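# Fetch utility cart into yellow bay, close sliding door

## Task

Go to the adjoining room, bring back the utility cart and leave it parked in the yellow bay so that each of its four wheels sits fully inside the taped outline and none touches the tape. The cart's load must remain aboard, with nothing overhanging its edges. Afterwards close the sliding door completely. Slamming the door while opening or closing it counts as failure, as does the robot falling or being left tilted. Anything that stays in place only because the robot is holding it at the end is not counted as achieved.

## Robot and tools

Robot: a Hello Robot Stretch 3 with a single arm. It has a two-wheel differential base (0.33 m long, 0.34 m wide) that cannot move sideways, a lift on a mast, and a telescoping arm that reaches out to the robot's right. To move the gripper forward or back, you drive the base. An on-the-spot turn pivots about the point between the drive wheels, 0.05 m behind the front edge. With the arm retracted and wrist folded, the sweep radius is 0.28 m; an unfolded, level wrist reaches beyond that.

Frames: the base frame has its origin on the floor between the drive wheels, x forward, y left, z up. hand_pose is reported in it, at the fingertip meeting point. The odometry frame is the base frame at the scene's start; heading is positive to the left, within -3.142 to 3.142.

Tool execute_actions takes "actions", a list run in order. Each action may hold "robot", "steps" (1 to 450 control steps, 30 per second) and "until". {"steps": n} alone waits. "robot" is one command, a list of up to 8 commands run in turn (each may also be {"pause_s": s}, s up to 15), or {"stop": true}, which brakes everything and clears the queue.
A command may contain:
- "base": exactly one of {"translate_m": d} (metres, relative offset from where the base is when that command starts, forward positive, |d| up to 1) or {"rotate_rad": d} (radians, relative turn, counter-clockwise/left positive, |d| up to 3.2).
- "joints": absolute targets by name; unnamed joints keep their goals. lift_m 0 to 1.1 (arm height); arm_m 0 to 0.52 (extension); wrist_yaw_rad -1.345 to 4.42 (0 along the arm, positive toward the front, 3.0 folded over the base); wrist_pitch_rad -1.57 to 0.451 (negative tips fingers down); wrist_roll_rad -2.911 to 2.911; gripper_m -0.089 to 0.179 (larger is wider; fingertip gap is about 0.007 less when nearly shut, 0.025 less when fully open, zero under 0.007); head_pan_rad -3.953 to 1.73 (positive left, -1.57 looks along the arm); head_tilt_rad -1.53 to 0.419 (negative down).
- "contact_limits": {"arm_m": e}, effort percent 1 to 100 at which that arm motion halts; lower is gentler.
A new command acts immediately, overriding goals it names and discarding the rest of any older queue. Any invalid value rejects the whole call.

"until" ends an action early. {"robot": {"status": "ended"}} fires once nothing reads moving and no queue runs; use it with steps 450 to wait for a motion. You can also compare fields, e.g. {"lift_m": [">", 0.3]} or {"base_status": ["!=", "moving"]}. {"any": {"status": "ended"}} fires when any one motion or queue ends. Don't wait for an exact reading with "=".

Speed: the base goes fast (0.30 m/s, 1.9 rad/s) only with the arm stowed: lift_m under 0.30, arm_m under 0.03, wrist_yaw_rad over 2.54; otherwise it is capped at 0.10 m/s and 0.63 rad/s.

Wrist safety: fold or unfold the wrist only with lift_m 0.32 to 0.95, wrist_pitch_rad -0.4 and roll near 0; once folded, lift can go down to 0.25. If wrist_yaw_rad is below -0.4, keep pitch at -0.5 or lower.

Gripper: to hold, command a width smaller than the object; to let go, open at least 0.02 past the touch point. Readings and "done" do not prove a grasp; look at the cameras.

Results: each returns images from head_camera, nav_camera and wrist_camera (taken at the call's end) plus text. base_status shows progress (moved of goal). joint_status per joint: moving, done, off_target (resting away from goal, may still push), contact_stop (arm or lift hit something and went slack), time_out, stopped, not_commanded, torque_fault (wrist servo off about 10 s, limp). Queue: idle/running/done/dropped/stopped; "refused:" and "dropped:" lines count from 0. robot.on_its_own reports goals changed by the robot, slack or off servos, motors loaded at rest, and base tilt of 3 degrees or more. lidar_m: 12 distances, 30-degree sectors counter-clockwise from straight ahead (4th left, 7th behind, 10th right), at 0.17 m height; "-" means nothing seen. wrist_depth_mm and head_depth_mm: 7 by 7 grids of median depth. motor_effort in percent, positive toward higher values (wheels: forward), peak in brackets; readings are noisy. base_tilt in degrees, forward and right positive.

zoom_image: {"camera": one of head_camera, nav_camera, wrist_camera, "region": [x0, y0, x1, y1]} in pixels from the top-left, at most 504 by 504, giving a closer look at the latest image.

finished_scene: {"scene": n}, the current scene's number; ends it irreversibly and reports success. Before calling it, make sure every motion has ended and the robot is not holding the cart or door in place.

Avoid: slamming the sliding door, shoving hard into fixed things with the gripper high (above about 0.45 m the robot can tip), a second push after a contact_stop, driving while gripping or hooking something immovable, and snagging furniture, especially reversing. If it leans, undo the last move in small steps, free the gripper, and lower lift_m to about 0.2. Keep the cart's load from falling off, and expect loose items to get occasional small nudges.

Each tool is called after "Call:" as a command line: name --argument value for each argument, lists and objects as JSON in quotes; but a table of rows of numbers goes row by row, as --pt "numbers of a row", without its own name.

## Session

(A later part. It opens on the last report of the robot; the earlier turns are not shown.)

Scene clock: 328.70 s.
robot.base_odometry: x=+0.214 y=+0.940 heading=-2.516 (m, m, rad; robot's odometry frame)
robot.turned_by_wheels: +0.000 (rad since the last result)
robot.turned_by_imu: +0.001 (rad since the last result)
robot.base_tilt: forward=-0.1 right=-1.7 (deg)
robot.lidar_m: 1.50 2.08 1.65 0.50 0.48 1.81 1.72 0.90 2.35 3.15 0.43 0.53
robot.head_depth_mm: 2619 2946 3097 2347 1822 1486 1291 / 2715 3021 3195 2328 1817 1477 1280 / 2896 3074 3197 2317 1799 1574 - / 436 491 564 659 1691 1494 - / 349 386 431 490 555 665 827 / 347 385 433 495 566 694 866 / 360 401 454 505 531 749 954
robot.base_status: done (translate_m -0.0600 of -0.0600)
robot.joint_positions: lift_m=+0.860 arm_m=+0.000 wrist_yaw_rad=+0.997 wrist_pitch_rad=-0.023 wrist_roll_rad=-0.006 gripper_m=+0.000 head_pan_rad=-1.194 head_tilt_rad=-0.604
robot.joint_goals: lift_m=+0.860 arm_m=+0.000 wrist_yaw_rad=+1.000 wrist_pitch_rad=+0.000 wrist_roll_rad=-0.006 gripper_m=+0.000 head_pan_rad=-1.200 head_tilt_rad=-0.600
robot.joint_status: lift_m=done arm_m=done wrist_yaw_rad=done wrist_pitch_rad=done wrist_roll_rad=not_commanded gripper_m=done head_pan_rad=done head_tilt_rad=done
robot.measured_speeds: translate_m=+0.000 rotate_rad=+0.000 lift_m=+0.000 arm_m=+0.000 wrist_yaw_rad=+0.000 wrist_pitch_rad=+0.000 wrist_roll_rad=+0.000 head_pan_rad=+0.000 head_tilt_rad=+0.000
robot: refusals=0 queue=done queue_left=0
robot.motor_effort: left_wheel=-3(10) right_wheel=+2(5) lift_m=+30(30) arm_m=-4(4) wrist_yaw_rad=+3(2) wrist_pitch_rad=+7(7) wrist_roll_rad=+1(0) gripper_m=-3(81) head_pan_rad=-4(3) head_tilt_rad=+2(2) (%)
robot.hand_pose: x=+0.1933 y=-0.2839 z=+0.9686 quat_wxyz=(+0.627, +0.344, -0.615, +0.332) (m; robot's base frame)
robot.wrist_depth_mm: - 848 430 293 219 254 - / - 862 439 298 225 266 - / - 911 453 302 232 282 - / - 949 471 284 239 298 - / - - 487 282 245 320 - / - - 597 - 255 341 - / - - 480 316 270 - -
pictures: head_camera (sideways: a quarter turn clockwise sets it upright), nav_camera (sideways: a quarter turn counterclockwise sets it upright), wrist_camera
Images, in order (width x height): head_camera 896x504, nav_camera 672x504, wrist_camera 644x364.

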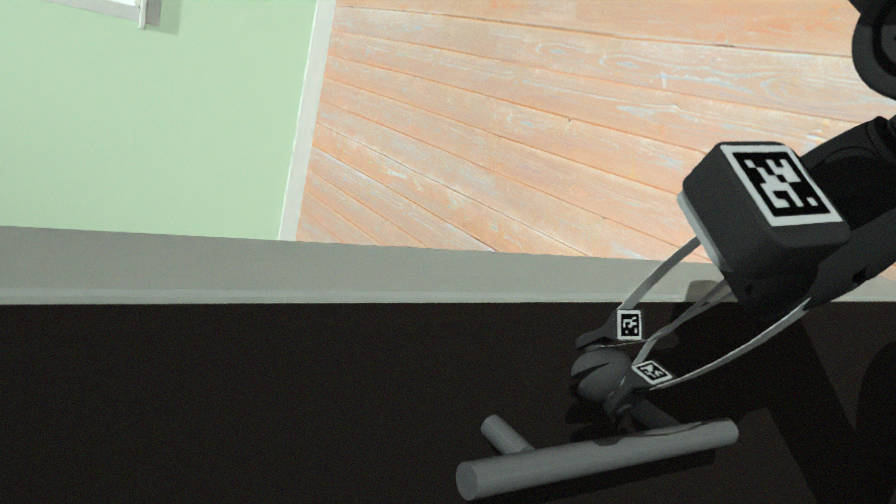

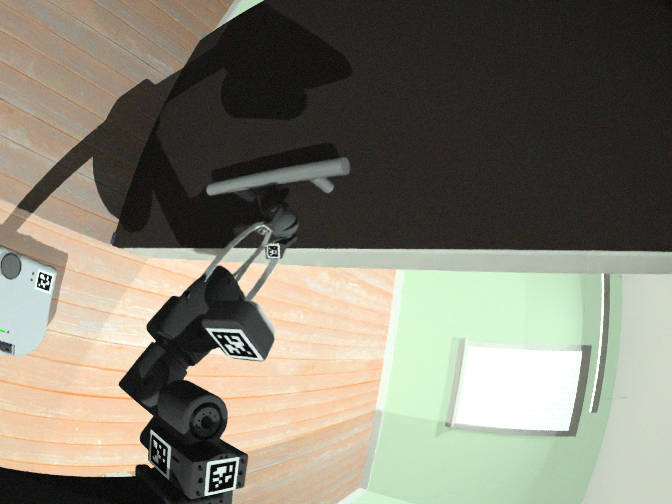

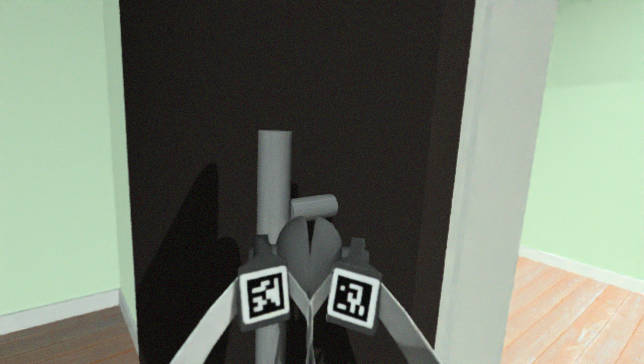

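Call:
execute_actions --actions '[{"robot":[{"joints":{"gripper_m":0.10}},{"base":{"translate_m":0.075}},{"joints":{"arm_m":0.045}}],"steps":300,"until":{"robot":{"status":"ended"}}}]'

Scene clock: 334.97 s.
robot.base_odometry: x=+0.153 y=+0.896 heading=-2.516 (m, m, rad; robot's odometry frame)
robot.turned_by_wheels: +0.000 (rad since the last result)
robot.turned_by_imu: +0.001 (rad since the last result)
robot.base_tilt: forward=-0.1 right=-1.7 (deg)
robot.lidar_m: 1.49 2.00 1.65 0.57 0.48 1.88 1.80 0.96 2.45 0.50 0.41 0.53
robot.head_depth_mm: 2627 2886 3136 2341 1803 1512 - / 2681 2951 3163 2326 1804 1478 - / 327 393 472 609 1725 - - / 321 354 395 446 524 - 789 / 332 368 412 468 547 625 791 / 344 382 430 482 470 688 858 / 357 398 451 519 609 744 946
robot.base_status: done (translate_m +0.0750 of +0.0750)
robot.joint_positions: lift_m=+0.860 arm_m=+0.044 wrist_yaw_rad=+1.028 wrist_pitch_rad=-0.022 wrist_roll_rad=-0.006 gripper_m=+0.100 head_pan_rad=-1.194 head_tilt_rad=-0.604
robot.joint_goals: lift_m=+0.860 arm_m=+0.045 wrist_yaw_rad=+1.000 wrist_pitch_rad=+0.000 wrist_roll_rad=-0.006 gripper_m=+0.100 head_pan_rad=-1.200 head_tilt_rad=-0.600
robot.joint_status: lift_m=done arm_m=done wrist_yaw_rad=done wrist_pitch_rad=done wrist_roll_rad=not_commanded gripper_m=done head_pan_rad=done head_tilt_rad=done
robot.measured_speeds: translate_m=+0.000 rotate_rad=+0.000 lift_m=+0.000 arm_m=+0.000 wrist_yaw_rad=+0.000 wrist_pitch_rad=+0.000 wrist_roll_rad=+0.000 head_pan_rad=+0.000 head_tilt_rad=+0.000
robot: refusals=0 queue=done queue_left=0
robot.on_its_own: wrist_yaw_rad is at rest, and its effort (-27) is outside its rest range (-12 to +12)
robot.motor_effort: left_wheel=-1(4) right_wheel=+1(5) lift_m=+30(29) arm_m=+10(11) wrist_yaw_rad=-27(27) wrist_pitch_rad=+7(7) wrist_roll_rad=+0(0) gripper_m=+6(81) head_pan_rad=-4(3) head_tilt_rad=+3(2) (%)
robot.hand_pose: x=+0.1975 y=-0.3214 z=+0.9687 quat_wxyz=(+0.622, +0.354, -0.609, +0.342) (m; robot's base frame)
robot.wrist_depth_mm: - 767 362 236 174 138 138 / - 831 373 240 177 140 157 / - 883 381 232 179 141 164 / - 902 391 215 182 142 175 / - - 373 189 183 145 190 / - - 386 220 208 149 211 / - - 418 236 196 159 236
pictures: head_camera (sideways: a quarter turn clockwise sets it upright), nav_camera (sideways: a quarter turn counterclockwise sets it upright), wrist_camera
Images, in order (width x height): head_camera 896x504, nav_camera 672x504, wrist_camera 644x364.

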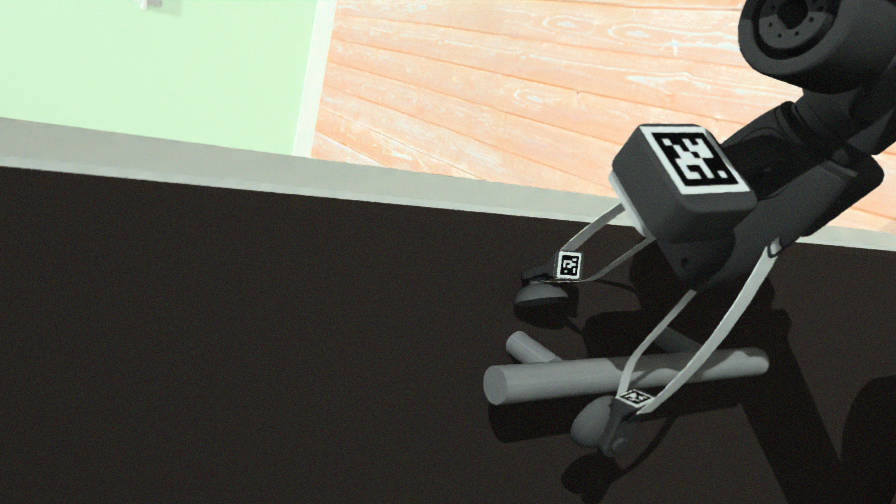

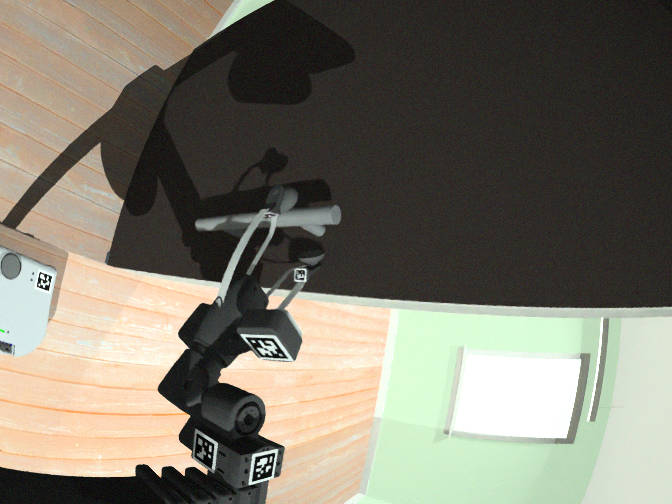

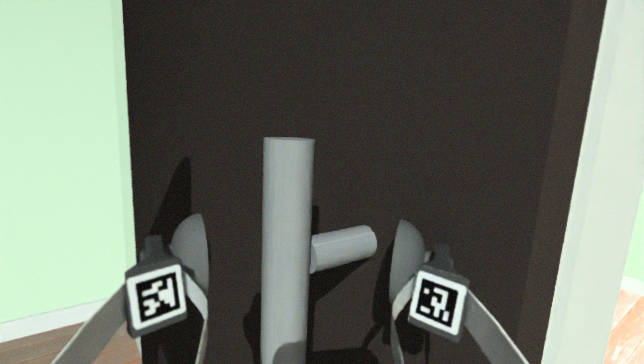

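Well inside now; right pad touches the door. Retract a little, close, pull.

Call:
execute_actions --actions '[{"robot":[{"joints":{"arm_m":0.025}},{"joints":{"gripper_m":0.0}},{"base":{"translate_m":-0.15}}],"steps":450,"until":{"robot":{"status":"ended"}}}]'

Scene clock: 340.37 s.
robot.base_odometry: x=+0.274 y=+0.984 heading=-2.516 (m, m, rad; robot's odometry frame)
robot.turned_by_wheels: +0.000 (rad since the last result)
robot.turned_by_imu: +0.000 (rad since the last result)
robot.base_tilt: forward=-0.1 right=-1.7 (deg)
robot.lidar_m: 1.33 2.15 0.80 0.43 0.42 1.73 1.65 0.83 2.25 3.16 0.47 0.54
robot.head_depth_mm: 2659 2904 3062 2322 1819 1498 - / 2765 2970 3203 2344 1802 1478 1298 / 2870 3101 3218 2308 1802 - - / 2898 3229 3231 2303 1791 - 1204 / 499 545 606 677 1631 878 1073 / 415 446 483 540 595 710 875 / 367 405 457 529 622 745 966
robot.base_status: done (translate_m -0.1500 of -0.1500)
robot.joint_positions: lift_m=+0.860 arm_m=+0.025 wrist_yaw_rad=+1.003 wrist_pitch_rad=-0.022 wrist_roll_rad=-0.006 gripper_m=+0.000 head_pan_rad=-1.194 head_tilt_rad=-0.604
robot.joint_goals: lift_m=+0.860 arm_m=+0.025 wrist_yaw_rad=+1.000 wrist_pitch_rad=+0.000 wrist_roll_rad=-0.006 gripper_m=+0.000 head_pan_rad=-1.200 head_tilt_rad=-0.600
robot.joint_status: lift_m=done arm_m=done wrist_yaw_rad=done wrist_pitch_rad=done wrist_roll_rad=not_commanded gripper_m=done head_pan_rad=done head_tilt_rad=done
robot.measured_speeds: translate_m=+0.000 rotate_rad=+0.000 lift_m=+0.000 arm_m=+0.000 wrist_yaw_rad=+0.000 wrist_pitch_rad=+0.000 wrist_roll_rad=+0.000 head_pan_rad=+0.000 head_tilt_rad=+0.000
robot: refusals=0 queue=done queue_left=0
robot.motor_effort: left_wheel=-2(7) right_wheel=+1(4) lift_m=+30(30) arm_m=-2(9) wrist_yaw_rad=-3(27) wrist_pitch_rad=+7(7) wrist_roll_rad=+1(0) gripper_m=-3(81) head_pan_rad=-4(4) head_tilt_rad=+2(3) (%)
robot.hand_pose: x=+0.1942 y=-0.3075 z=+0.9687 quat_wxyz=(+0.626, +0.346, -0.614, +0.334) (m; robot's base frame)
robot.wrist_depth_mm: - 741 389 266 301 - - / - 783 399 275 311 - - / - 839 383 282 330 - - / - 934 341 293 344 - - / - 988 378 294 354 - - / - - 321 - 389 - - / - - 372 331 414 - -
pictures: head_camera (sideways: a quarter turn clockwise sets it upright), nav_camera (sideways: a quarter turn counterclockwise sets it upright), wrist_camera
Images, in order (width x height): head_camera 896x504, nav_camera 672x504, wrist_camera 644x364.

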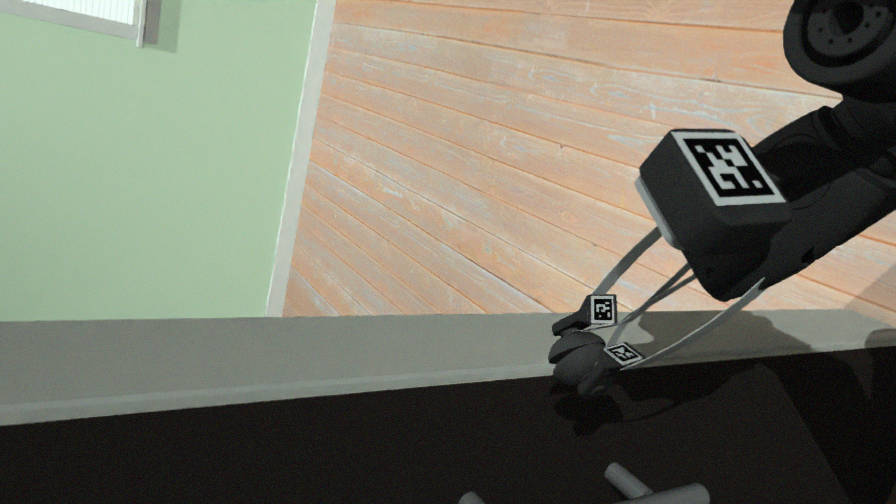

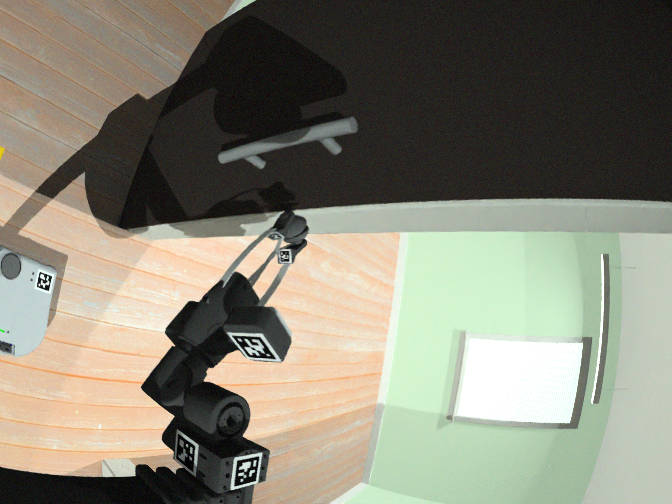

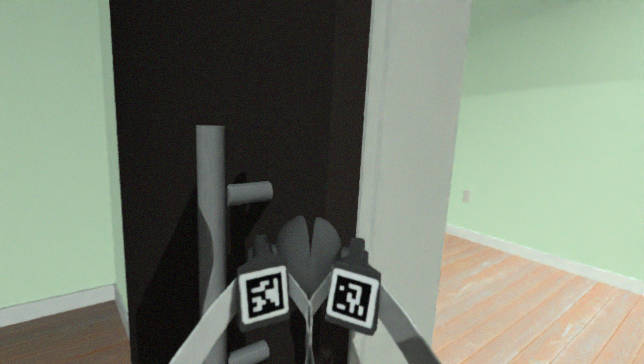

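Call:
execute_actions --actions '[{"robot":[{"joints":{"arm_m":0.0,"wrist_pitch_rad":-0.55,"lift_m":0.95}},{"joints":{"wrist_yaw_rad":-1.0}},{"base":{"translate_m":0.55}}],"steps":450,"until":{"robot":{"status":"ended"}}}]'

Scene clock: 350.90 s.
robot.base_odometry: x=-0.172 y=+0.662 heading=-2.516 (m, m, rad; robot's odometry frame)
robot.turned_by_wheels: +0.000 (rad since the last result)
robot.turned_by_imu: +0.003 (rad since the last result)
robot.base_tilt: forward=-0.1 right=-1.6 (deg)
robot.lidar_m: 1.44 1.60 1.67 1.59 0.77 0.77 1.99 1.32 0.39 0.37 0.38 0.51
robot.head_depth_mm: 285 303 335 372 421 472 - / 290 314 347 388 441 509 578 / 296 325 361 406 463 541 646 / 306 336 376 425 488 574 694 / 317 350 392 447 515 614 748 / 328 364 409 469 548 657 819 / 339 380 430 494 581 708 903
robot.base_status: done (translate_m +0.5500 of +0.5500)
robot.joint_positions: lift_m=+0.950 arm_m=+0.000 wrist_yaw_rad=-0.997 wrist_pitch_rad=-0.562 wrist_roll_rad=-0.006 gripper_m=+0.000 head_pan_rad=-1.194 head_tilt_rad=-0.604
robot.joint_goals: lift_m=+0.950 arm_m=+0.000 wrist_yaw_rad=-1.000 wrist_pitch_rad=-0.550 wrist_roll_rad=-0.006 gripper_m=+0.000 head_pan_rad=-1.200 head_tilt_rad=-0.600
robot.joint_status: lift_m=done arm_m=done wrist_yaw_rad=done wrist_pitch_rad=done wrist_roll_rad=not_commanded gripper_m=done head_pan_rad=done head_tilt_rad=done
robot.measured_speeds: translate_m=+0.000 rotate_rad=+0.000 lift_m=+0.000 arm_m=+0.000 wrist_yaw_rad=+0.000 wrist_pitch_rad=+0.000 wrist_roll_rad=+0.000 head_pan_rad=+0.000 head_tilt_rad=+0.000
robot: refusals=0 queue=done queue_left=0
robot.motor_effort: left_wheel=-3(4) right_wheel=+1(6) lift_m=+30(31) arm_m=-4(5) wrist_yaw_rad=-3(4) wrist_pitch_rad=+4(7) wrist_roll_rad=+0(0) gripper_m=-3(3) head_pan_rad=-3(4) head_tilt_rad=+2(2) (%)
robot.hand_pose: x=-0.1928 y=-0.2559 z=+0.9316 quat_wxyz=(+0.505, -0.151, -0.689, -0.498) (m; robot's base frame)
robot.wrist_depth_mm: 151 159 - - - - - / 158 123 - - - - - / 167 140 - - - - - / 176 189 313 - - - - / 188 220 328 - - - - / 199 254 213 - - - - / 211 273 396 - - - -
pictures: head_camera (sideways: a quarter turn clockwise sets it upright), nav_camera (sideways: a quarter turn counterclockwise sets it upright), wrist_camera
Images, in order (width x height): head_camera 896x504, nav_camera 672x504, wrist_camera 644x364.

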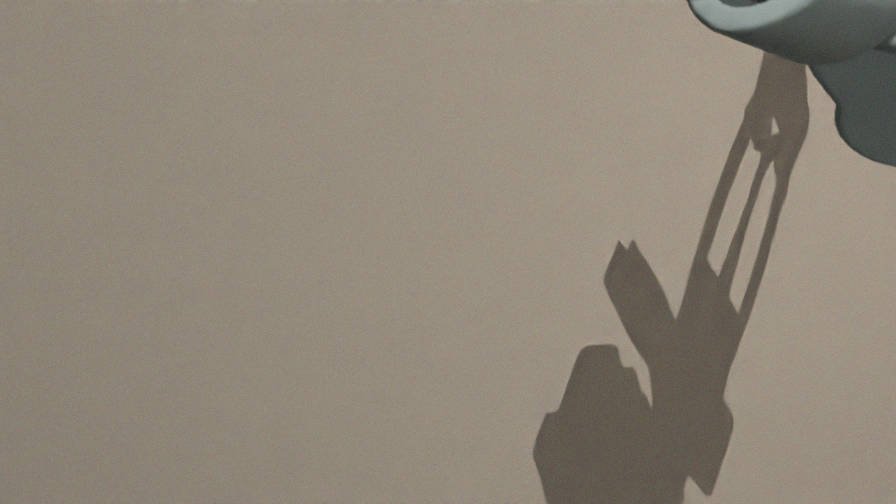

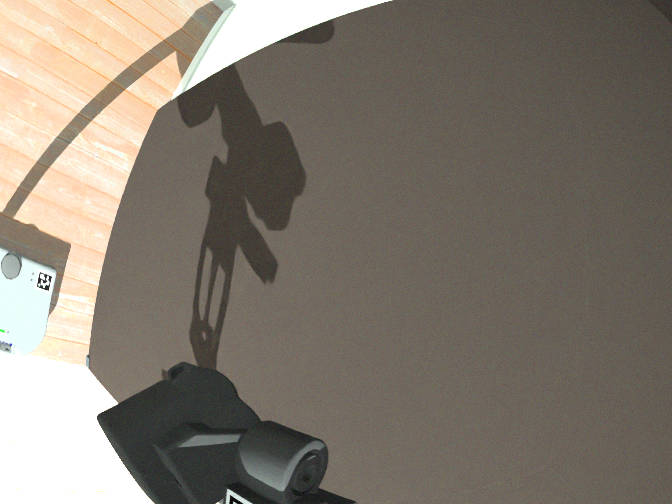

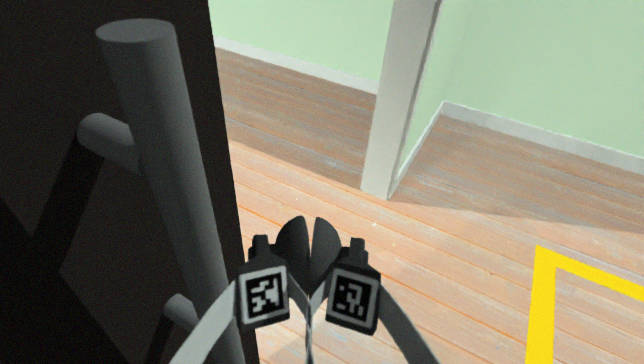

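Call:
execute_actions --actions '[{"robot":[{"base":{"translate_m":0.13}},{"joints":{"gripper_m":0.1,"arm_m":0.04}}],"steps":450,"until":{"robot":{"status":"ended"}}}]'

Scene clock: 354.83 s.
robot.base_odometry: x=-0.277 y=+0.586 heading=-2.516 (m, m, rad; robot's odometry frame)
robot.turned_by_wheels: +0.000 (rad since the last result)
robot.turned_by_imu: +0.001 (rad since the last result)
robot.base_tilt: forward=-0.1 right=-1.7 (deg)
robot.lidar_m: 1.43 1.46 1.67 1.59 0.87 0.87 1.96 0.54 0.39 0.37 0.38 0.50
robot.head_depth_mm: 282 299 329 367 409 - - / 287 309 342 382 434 491 - / 291 320 356 399 456 530 634 / 301 332 370 418 481 565 684 / 312 345 386 439 507 604 741 / 323 358 405 461 539 649 808 / 336 374 423 487 574 700 882
robot.base_status: done (translate_m +0.1300 of +0.1300)
robot.joint_positions: lift_m=+0.950 arm_m=+0.040 wrist_yaw_rad=-0.997 wrist_pitch_rad=-0.562 wrist_roll_rad=-0.006 gripper_m=+0.100 head_pan_rad=-1.194 head_tilt_rad=-0.604
robot.joint_goals: lift_m=+0.950 arm_m=+0.040 wrist_yaw_rad=-1.000 wrist_pitch_rad=-0.550 wrist_roll_rad=-0.006 gripper_m=+0.100 head_pan_rad=-1.200 head_tilt_rad=-0.600
robot.joint_status: lift_m=done arm_m=done wrist_yaw_rad=done wrist_pitch_rad=done wrist_roll_rad=not_commanded gripper_m=done head_pan_rad=done head_tilt_rad=done
robot.measured_speeds: translate_m=+0.000 rotate_rad=+0.000 lift_m=+0.000 arm_m=+0.000 wrist_yaw_rad=+0.000 wrist_pitch_rad=+0.000 wrist_roll_rad=+0.000 head_pan_rad=+0.000 head_tilt_rad=+0.000
robot: refusals=0 queue=done queue_left=0
robot.motor_effort: left_wheel=-2(4) right_wheel=+1(5) lift_m=+30(30) arm_m=+3(2) wrist_yaw_rad=-3(3) wrist_pitch_rad=+3(4) wrist_roll_rad=+0(0) gripper_m=+0(80) head_pan_rad=-3(3) head_tilt_rad=+2(2) (%)
robot.hand_pose: x=-0.1928 y=-0.2953 z=+0.9316 quat_wxyz=(+0.505, -0.151, -0.689, -0.498) (m; robot's base frame)
robot.wrist_depth_mm: 114 133 176 245 - - - / 120 142 191 241 - - - / 125 150 209 286 - - - / 133 161 229 324 - - - / 139 168 267 357 - - - / 147 165 304 485 - - - / 152 215 337 - - - -
pictures: head_camera (sideways: a quarter turn clockwise sets it upright), nav_camera (sideways: a quarter turn counterclockwise sets it upright), wrist_camera
Images, in order (width x height): head_camera 896x504, nav_camera 672x504, wrist_camera 644x364.

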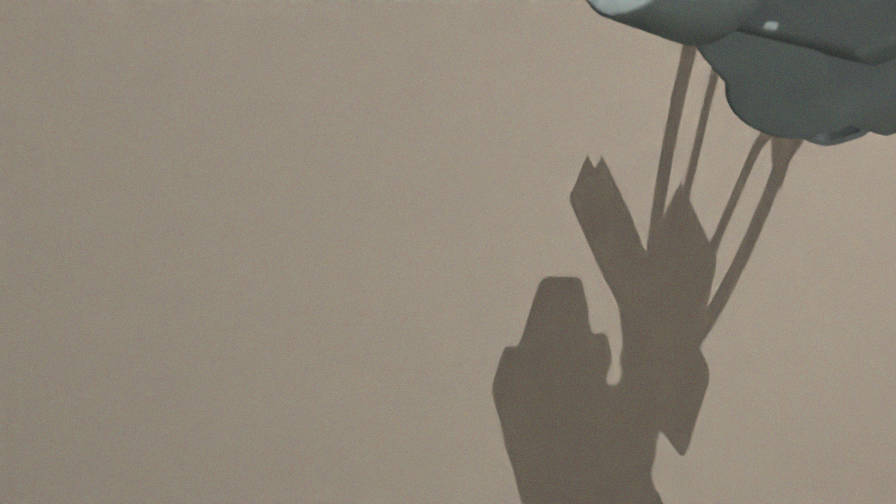

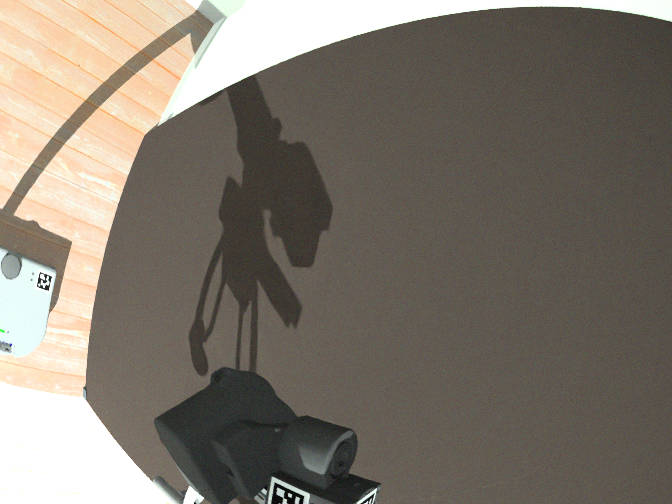

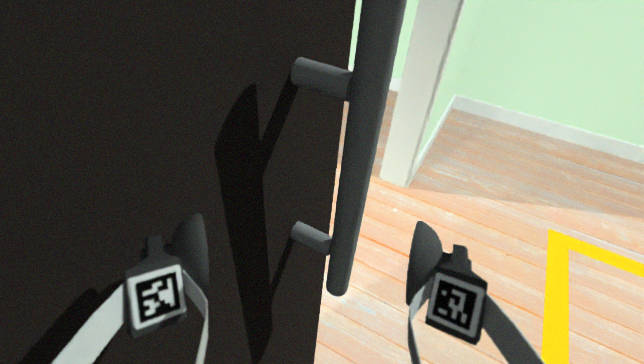

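Call:
execute_actions --actions '[{"robot":[{"joints":{"gripper_m":0.07,"arm_m":0.03}},{"base":{"translate_m":-0.07}}],"steps":450,"until":{"robot":{"status":"ended"}}}]'

Scene clock: 357.83 s.
robot.base_odometry: x=-0.220 y=+0.627 heading=-2.516 (m, m, rad; robot's odometry frame)
robot.turned_by_wheels: +0.000 (rad since the last result)
robot.turned_by_imu: +0.000 (rad since the last result)
robot.base_tilt: forward=-0.1 right=-1.7 (deg)
robot.lidar_m: 1.44 1.53 1.66 1.58 0.82 0.81 1.98 1.38 0.39 0.37 0.38 0.50
robot.head_depth_mm: 285 301 332 370 415 468 - / 288 311 345 386 438 504 - / 294 322 358 402 461 535 642 / 304 334 373 423 485 570 692 / 314 348 389 443 514 610 749 / 326 362 407 466 544 651 815 / 337 376 426 490 579 703 894
robot.base_status: done (translate_m -0.0700 of -0.0700)
robot.joint_positions: lift_m=+0.950 arm_m=+0.030 wrist_yaw_rad=-0.997 wrist_pitch_rad=-0.562 wrist_roll_rad=-0.006 gripper_m=+0.070 head_pan_rad=-1.194 head_tilt_rad=-0.604
robot.joint_goals: lift_m=+0.950 arm_m=+0.030 wrist_yaw_rad=-1.000 wrist_pitch_rad=-0.550 wrist_roll_rad=-0.006 gripper_m=+0.070 head_pan_rad=-1.200 head_tilt_rad=-0.600
robot.joint_status: lift_m=done arm_m=done wrist_yaw_rad=done wrist_pitch_rad=done wrist_roll_rad=not_commanded gripper_m=done head_pan_rad=done head_tilt_rad=done
robot.measured_speeds: translate_m=+0.000 rotate_rad=+0.000 lift_m=+0.000 arm_m=+0.000 wrist_yaw_rad=+0.000 wrist_pitch_rad=+0.000 wrist_roll_rad=+0.000 head_pan_rad=+0.000 head_tilt_rad=+0.000
robot: refusals=0 queue=done queue_left=0
robot.motor_effort: left_wheel=-2(7) right_wheel=+2(2) lift_m=+30(30) arm_m=-5(5) wrist_yaw_rad=-2(3) wrist_pitch_rad=+4(4) wrist_roll_rad=+0(0) gripper_m=+0(80) head_pan_rad=-4(5) head_tilt_rad=+3(2) (%)
robot.hand_pose: x=-0.1928 y=-0.2858 z=+0.9316 quat_wxyz=(+0.505, -0.151, -0.689, -0.498) (m; robot's base frame)
robot.wrist_depth_mm: 125 147 193 155 - - - / 130 156 204 166 - - - / 138 166 200 189 - - - / 143 176 250 - - - - / 152 188 305 - - - - / 162 193 335 - - - - / 172 237 364 - - - -
pictures: head_camera (sideways: a quarter turn clockwise sets it upright), nav_camera (sideways: a quarter turn counterclockwise sets it upright), wrist_camera
Images, in order (width x height): head_camera 896x504, nav_camera 672x504, wrist_camera 644x364.

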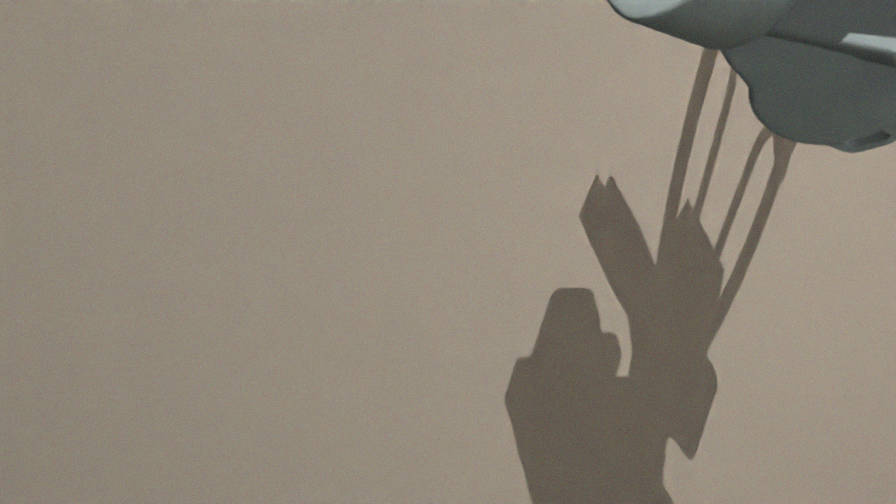

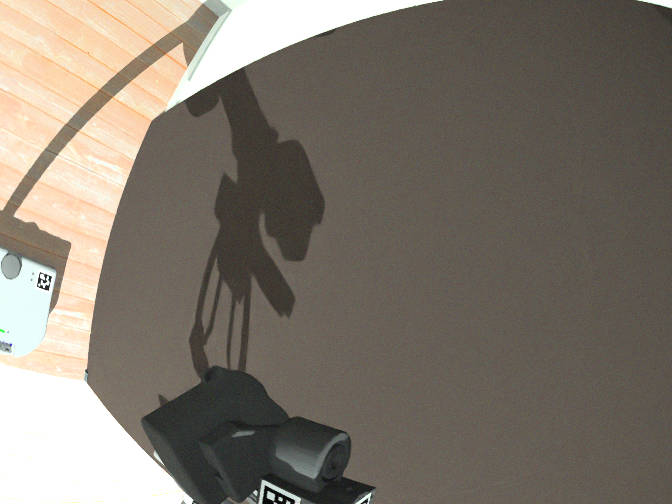

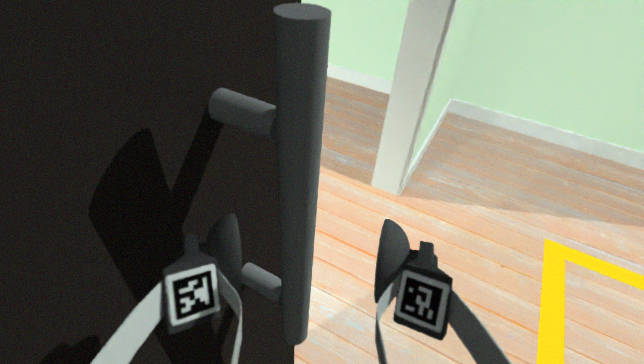

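Call:
execute_actions --actions '[{"robot":[{"base":{"translate_m":-0.03}},{"joints":{"gripper_m":0.0}},{"base":{"translate_m":-0.15}}],"steps":450,"until":{"robot":{"status":"ended"}}}]'

Scene clock: 363.57 s.
robot.base_odometry: x=-0.074 y=+0.732 heading=-2.516 (m, m, rad; robot's odometry frame)
robot.turned_by_wheels: +0.000 (rad since the last result)
robot.turned_by_imu: +0.000 (rad since the last result)
robot.base_tilt: forward=-0.1 right=-1.7 (deg)
robot.lidar_m: 1.46 1.72 1.66 0.81 0.68 0.68 2.01 1.21 0.40 0.38 0.39 0.51
robot.head_depth_mm: 287 308 339 378 425 479 - / 291 318 352 394 447 514 - / 300 330 366 411 471 549 655 / 310 342 382 430 497 583 705 / 321 355 400 452 524 624 764 / 333 369 416 475 555 669 834 / 345 384 435 502 589 721 911
robot.base_status: done (translate_m -0.1500 of -0.1500)
robot.joint_positions: lift_m=+0.950 arm_m=+0.030 wrist_yaw_rad=-0.998 wrist_pitch_rad=-0.563 wrist_roll_rad=-0.006 gripper_m=+0.000 head_pan_rad=-1.194 head_tilt_rad=-0.604
robot.joint_goals: lift_m=+0.950 arm_m=+0.030 wrist_yaw_rad=-1.000 wrist_pitch_rad=-0.550 wrist_roll_rad=-0.006 gripper_m=+0.000 head_pan_rad=-1.200 head_tilt_rad=-0.600
robot.joint_status: lift_m=done arm_m=done wrist_yaw_rad=done wrist_pitch_rad=done wrist_roll_rad=not_commanded gripper_m=done head_pan_rad=done head_tilt_rad=done
robot.measured_speeds: translate_m=+0.000 rotate_rad=+0.000 lift_m=+0.000 arm_m=+0.000 wrist_yaw_rad=+0.000 wrist_pitch_rad=+0.000 wrist_roll_rad=+0.000 head_pan_rad=+0.000 head_tilt_rad=+0.000
robot: refusals=0 queue=done queue_left=0
robot.motor_effort: left_wheel=-2(8) right_wheel=+1(3) lift_m=+30(30) arm_m=-4(4) wrist_yaw_rad=-2(3) wrist_pitch_rad=+4(5) wrist_roll_rad=+0(0) gripper_m=-3(79) head_pan_rad=-4(3) head_tilt_rad=+2(2) (%)
robot.hand_pose: x=-0.1927 y=-0.2855 z=+0.9313 quat_wxyz=(+0.505, -0.151, -0.689, -0.498) (m; robot's base frame)
robot.wrist_depth_mm: - - - - - - - / - - - - - - - / - - - - - - - / 153 - - - - - - / 161 - - - - - - / 170 - - - - - - / 182 234 - - - - -
pictures: head_camera (sideways: a quarter turn clockwise sets it upright), nav_camera (sideways: a quarter turn counterclockwise sets it upright), wrist_camera
Images, in order (width x height): head_camera 896x504, nav_camera 672x504, wrist_camera 644x364.

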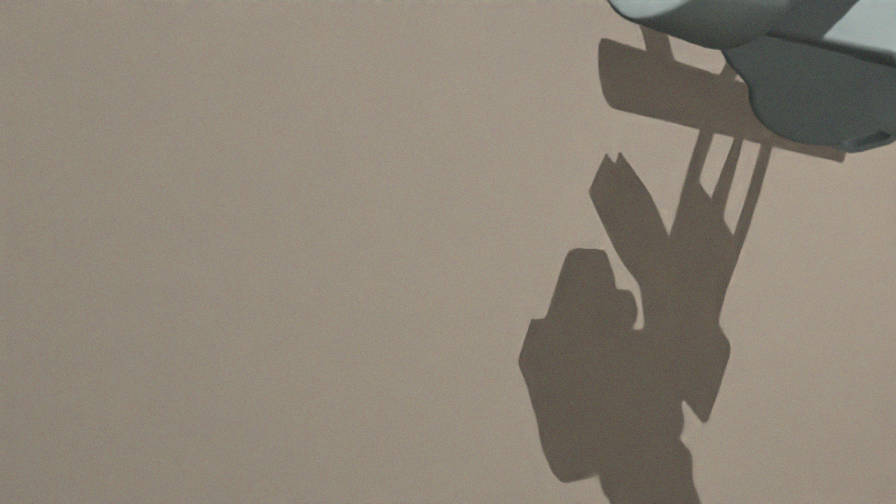

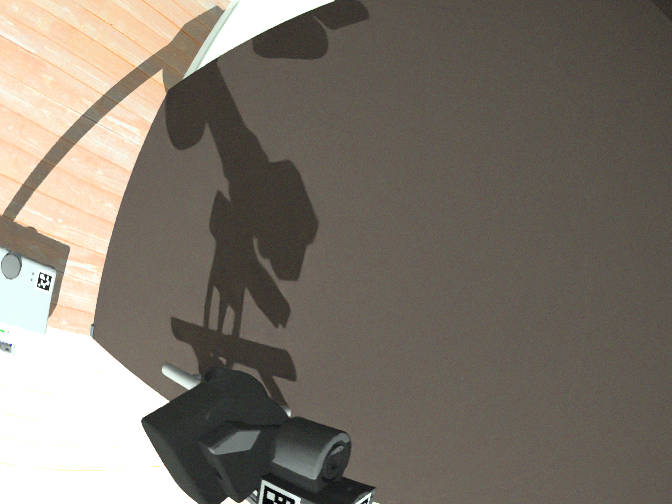

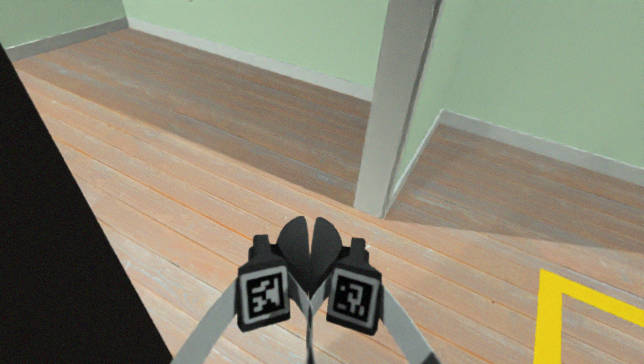

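Call:
execute_actions --actions '[{"robot":[{"joints":{"arm_m":0.0}},{"base":{"translate_m":0.24}},{"joints":{"arm_m":0.045,"wrist_yaw_rad":-0.7,"lift_m":0.97}},{"base":{"translate_m":-0.08}}],"steps":450,"until":{"robot":{"status":"ended"}}}]'

Scene clock: 371.33 s.
robot.base_odometry: x=-0.204 y=+0.638 heading=-2.516 (m, m, rad; robot's odometry frame)
robot.turned_by_wheels: +0.000 (rad since the last result)
robot.turned_by_imu: +0.001 (rad since the last result)
robot.base_tilt: forward=-0.1 right=-1.7 (deg)
robot.lidar_m: 1.44 1.56 1.67 1.59 0.80 0.80 1.98 1.36 0.39 0.37 0.38 0.50
robot.head_depth_mm: 285 302 333 370 414 - - / 289 312 345 387 439 496 626 / 294 323 359 403 460 538 643 / 304 336 374 423 486 573 694 / 315 348 390 443 515 609 748 / 326 363 407 467 545 656 817 / 339 378 428 492 582 707 897
robot.base_status: done (translate_m -0.0800 of -0.0800)
robot.joint_positions: lift_m=+0.970 arm_m=+0.045 wrist_yaw_rad=-0.703 wrist_pitch_rad=-0.563 wrist_roll_rad=-0.006 gripper_m=+0.000 head_pan_rad=-1.194 head_tilt_rad=-0.604
robot.joint_goals: lift_m=+0.970 arm_m=+0.045 wrist_yaw_rad=-0.700 wrist_pitch_rad=-0.550 wrist_roll_rad=-0.006 gripper_m=+0.000 head_pan_rad=-1.200 head_tilt_rad=-0.600
robot.joint_status: lift_m=done arm_m=done wrist_yaw_rad=done wrist_pitch_rad=done wrist_roll_rad=not_commanded gripper_m=done head_pan_rad=done head_tilt_rad=done
robot.measured_speeds: translate_m=+0.000 rotate_rad=+0.000 lift_m=+0.000 arm_m=+0.000 wrist_yaw_rad=+0.000 wrist_pitch_rad=+0.000 wrist_roll_rad=+0.000 head_pan_rad=+0.000 head_tilt_rad=+0.000
robot: refusals=0 queue=done queue_left=0
robot.motor_effort: left_wheel=-2(9) right_wheel=+2(5) lift_m=+30(30) arm_m=+3(4) wrist_yaw_rad=+3(4) wrist_pitch_rad=+4(4) wrist_roll_rad=+0(0) gripper_m=-3(3) head_pan_rad=-4(4) head_tilt_rad=+2(3) (%)
robot.hand_pose: x=-0.1533 y=-0.3451 z=+0.9513 quat_wxyz=(+0.572, -0.048, -0.703, -0.419) (m; robot's base frame)
robot.wrist_depth_mm: - 92 111 139 185 - 984 / 89 99 121 156 212 - - / 95 107 133 176 222 - - / 103 117 148 198 182 - - / 110 129 163 241 201 - - / 120 141 176 - - - - / 131 158 242 341 - - -
pictures: head_camera (sideways: a quarter turn clockwise sets it upright), nav_camera (sideways: a quarter turn counterclockwise sets it upright), wrist_camera
Images, in order (width x height): head_camera 896x504, nav_camera 672x504, wrist_camera 644x364.

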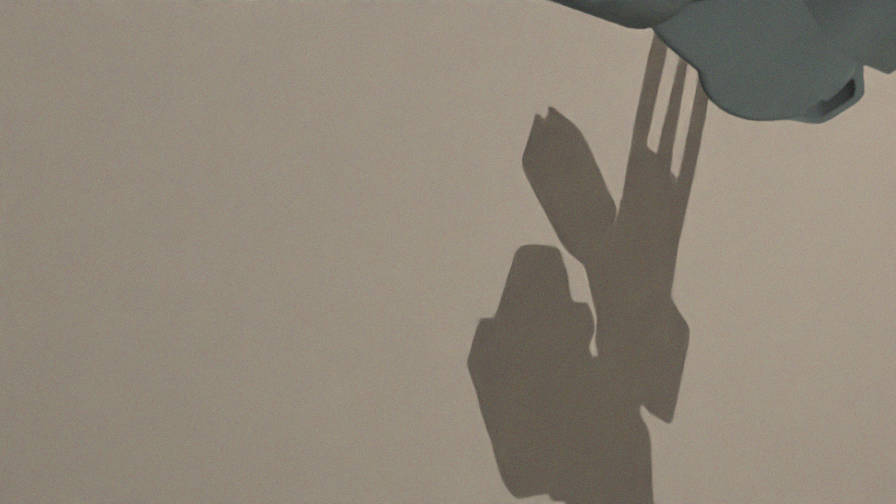

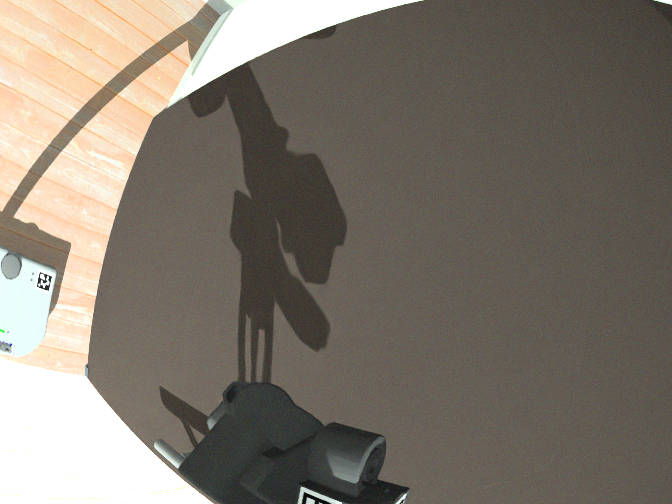

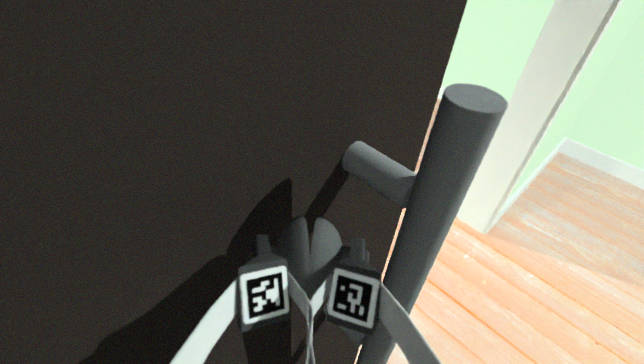

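Tips now lie behind the bar. Push.

Call:
execute_actions --actions '[{"robot":{"base":{"translate_m":-0.2}},"steps":450,"until":{"robot":{"status":"ended"}}}]'

Scene clock: 374.80 s.
robot.base_odometry: x=-0.042 y=+0.755 heading=-2.516 (m, m, rad; robot's odometry frame)
robot.turned_by_wheels: +0.000 (rad since the last result)
robot.turned_by_imu: +0.001 (rad since the last result)
robot.base_tilt: forward=+0.0 right=-1.7 (deg)
robot.lidar_m: 1.47 1.76 1.66 0.78 0.65 0.65 2.01 1.17 0.39 0.37 0.38 0.51
robot.head_depth_mm: 287 307 339 377 422 - - / 291 318 351 392 445 504 636 / 300 329 364 411 469 544 653 / 310 342 381 431 494 579 702 / 321 354 398 453 522 619 760 / 332 369 416 476 553 665 830 / 346 384 434 501 592 717 907
robot.base_status: done (translate_m -0.2000 of -0.2000)
robot.joint_positions: lift_m=+0.970 arm_m=+0.045 wrist_yaw_rad=-0.610 wrist_pitch_rad=-0.600 wrist_roll_rad=-0.006 gripper_m=+0.000 head_pan_rad=-1.194 head_tilt_rad=-0.604
robot.joint_goals: lift_m=+0.970 arm_m=+0.045 wrist_yaw_rad=-0.624 wrist_pitch_rad=-0.550 wrist_roll_rad=-0.006 gripper_m=+0.000 head_pan_rad=-1.200 head_tilt_rad=-0.600
robot.joint_status: lift_m=done arm_m=done wrist_yaw_rad=done wrist_pitch_rad=done wrist_roll_rad=not_commanded gripper_m=done head_pan_rad=done head_tilt_rad=done
robot.measured_speeds: translate_m=+0.000 rotate_rad=+0.000 lift_m=+0.000 arm_m=+0.000 wrist_yaw_rad=+0.000 wrist_pitch_rad=+0.000 wrist_roll_rad=+0.000 head_pan_rad=+0.000 head_tilt_rad=+0.000
robot: refusals=0 queue=done queue_left=0
robot.on_its_own: wrist_yaw_rad is held at -0.624, not at your -0.700, by its stall guard, which is not easing now; wrist_yaw_rad is at rest, and its effort (-14) is outside its rest range (-12 to +12)
robot.motor_effort: left_wheel=+0(8) right_wheel=-3(21) lift_m=+30(30) arm_m=-3(3) wrist_yaw_rad=-14(57) wrist_pitch_rad=+14(20) wrist_roll_rad=+0(0) gripper_m=-4(8) head_pan_rad=-4(3) head_tilt_rad=+2(2) (%)
robot.hand_pose: x=-0.1348 y=-0.3523 z=+0.9439 quat_wxyz=(+0.584, -0.002, -0.705, -0.402) (m; robot's base frame)
robot.wrist_depth_mm: - 91 107 129 163 - 809 / 89 98 117 144 190 - 910 / 96 107 130 163 110 - - / 104 118 145 173 115 - - / 113 130 162 190 136 - - / 125 146 177 - - - - / 138 166 243 288 - - -
pictures: head_camera (sideways: a quarter turn clockwise sets it upright), nav_camera (sideways: a quarter turn counterclockwise sets it upright), wrist_camera
Images, in order (width x height): head_camera 896x504, nav_camera 672x504, wrist_camera 644x364.

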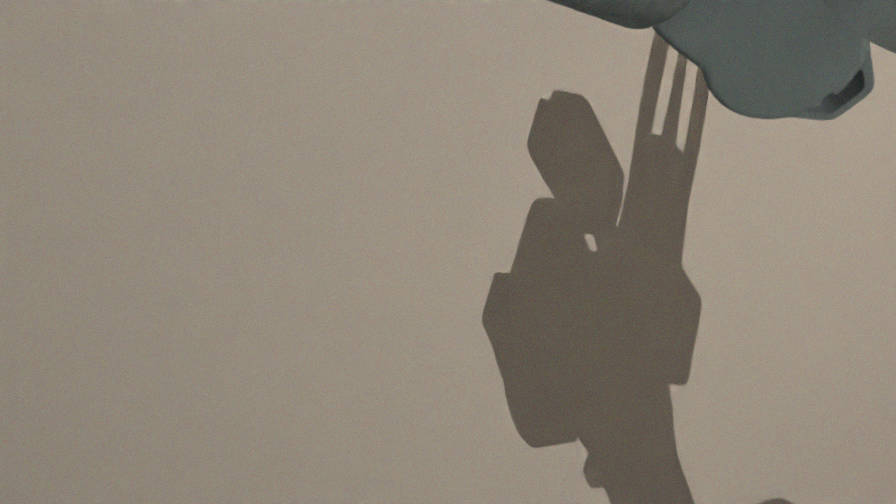

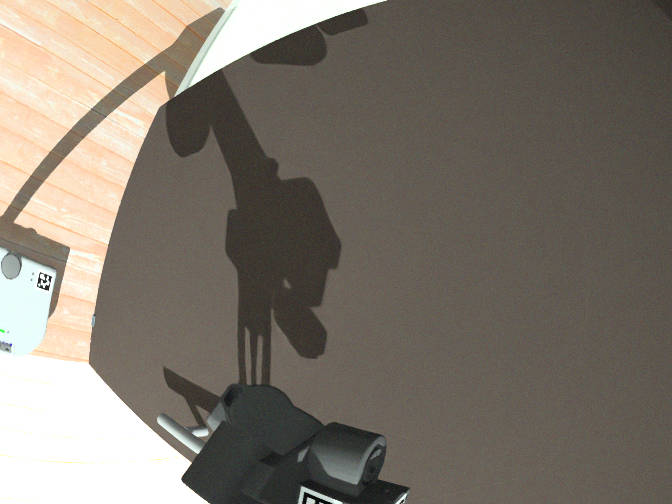

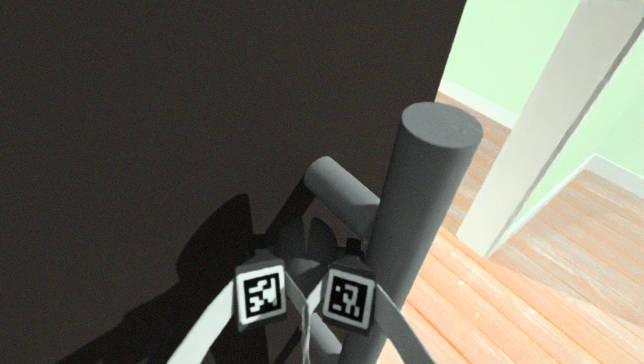

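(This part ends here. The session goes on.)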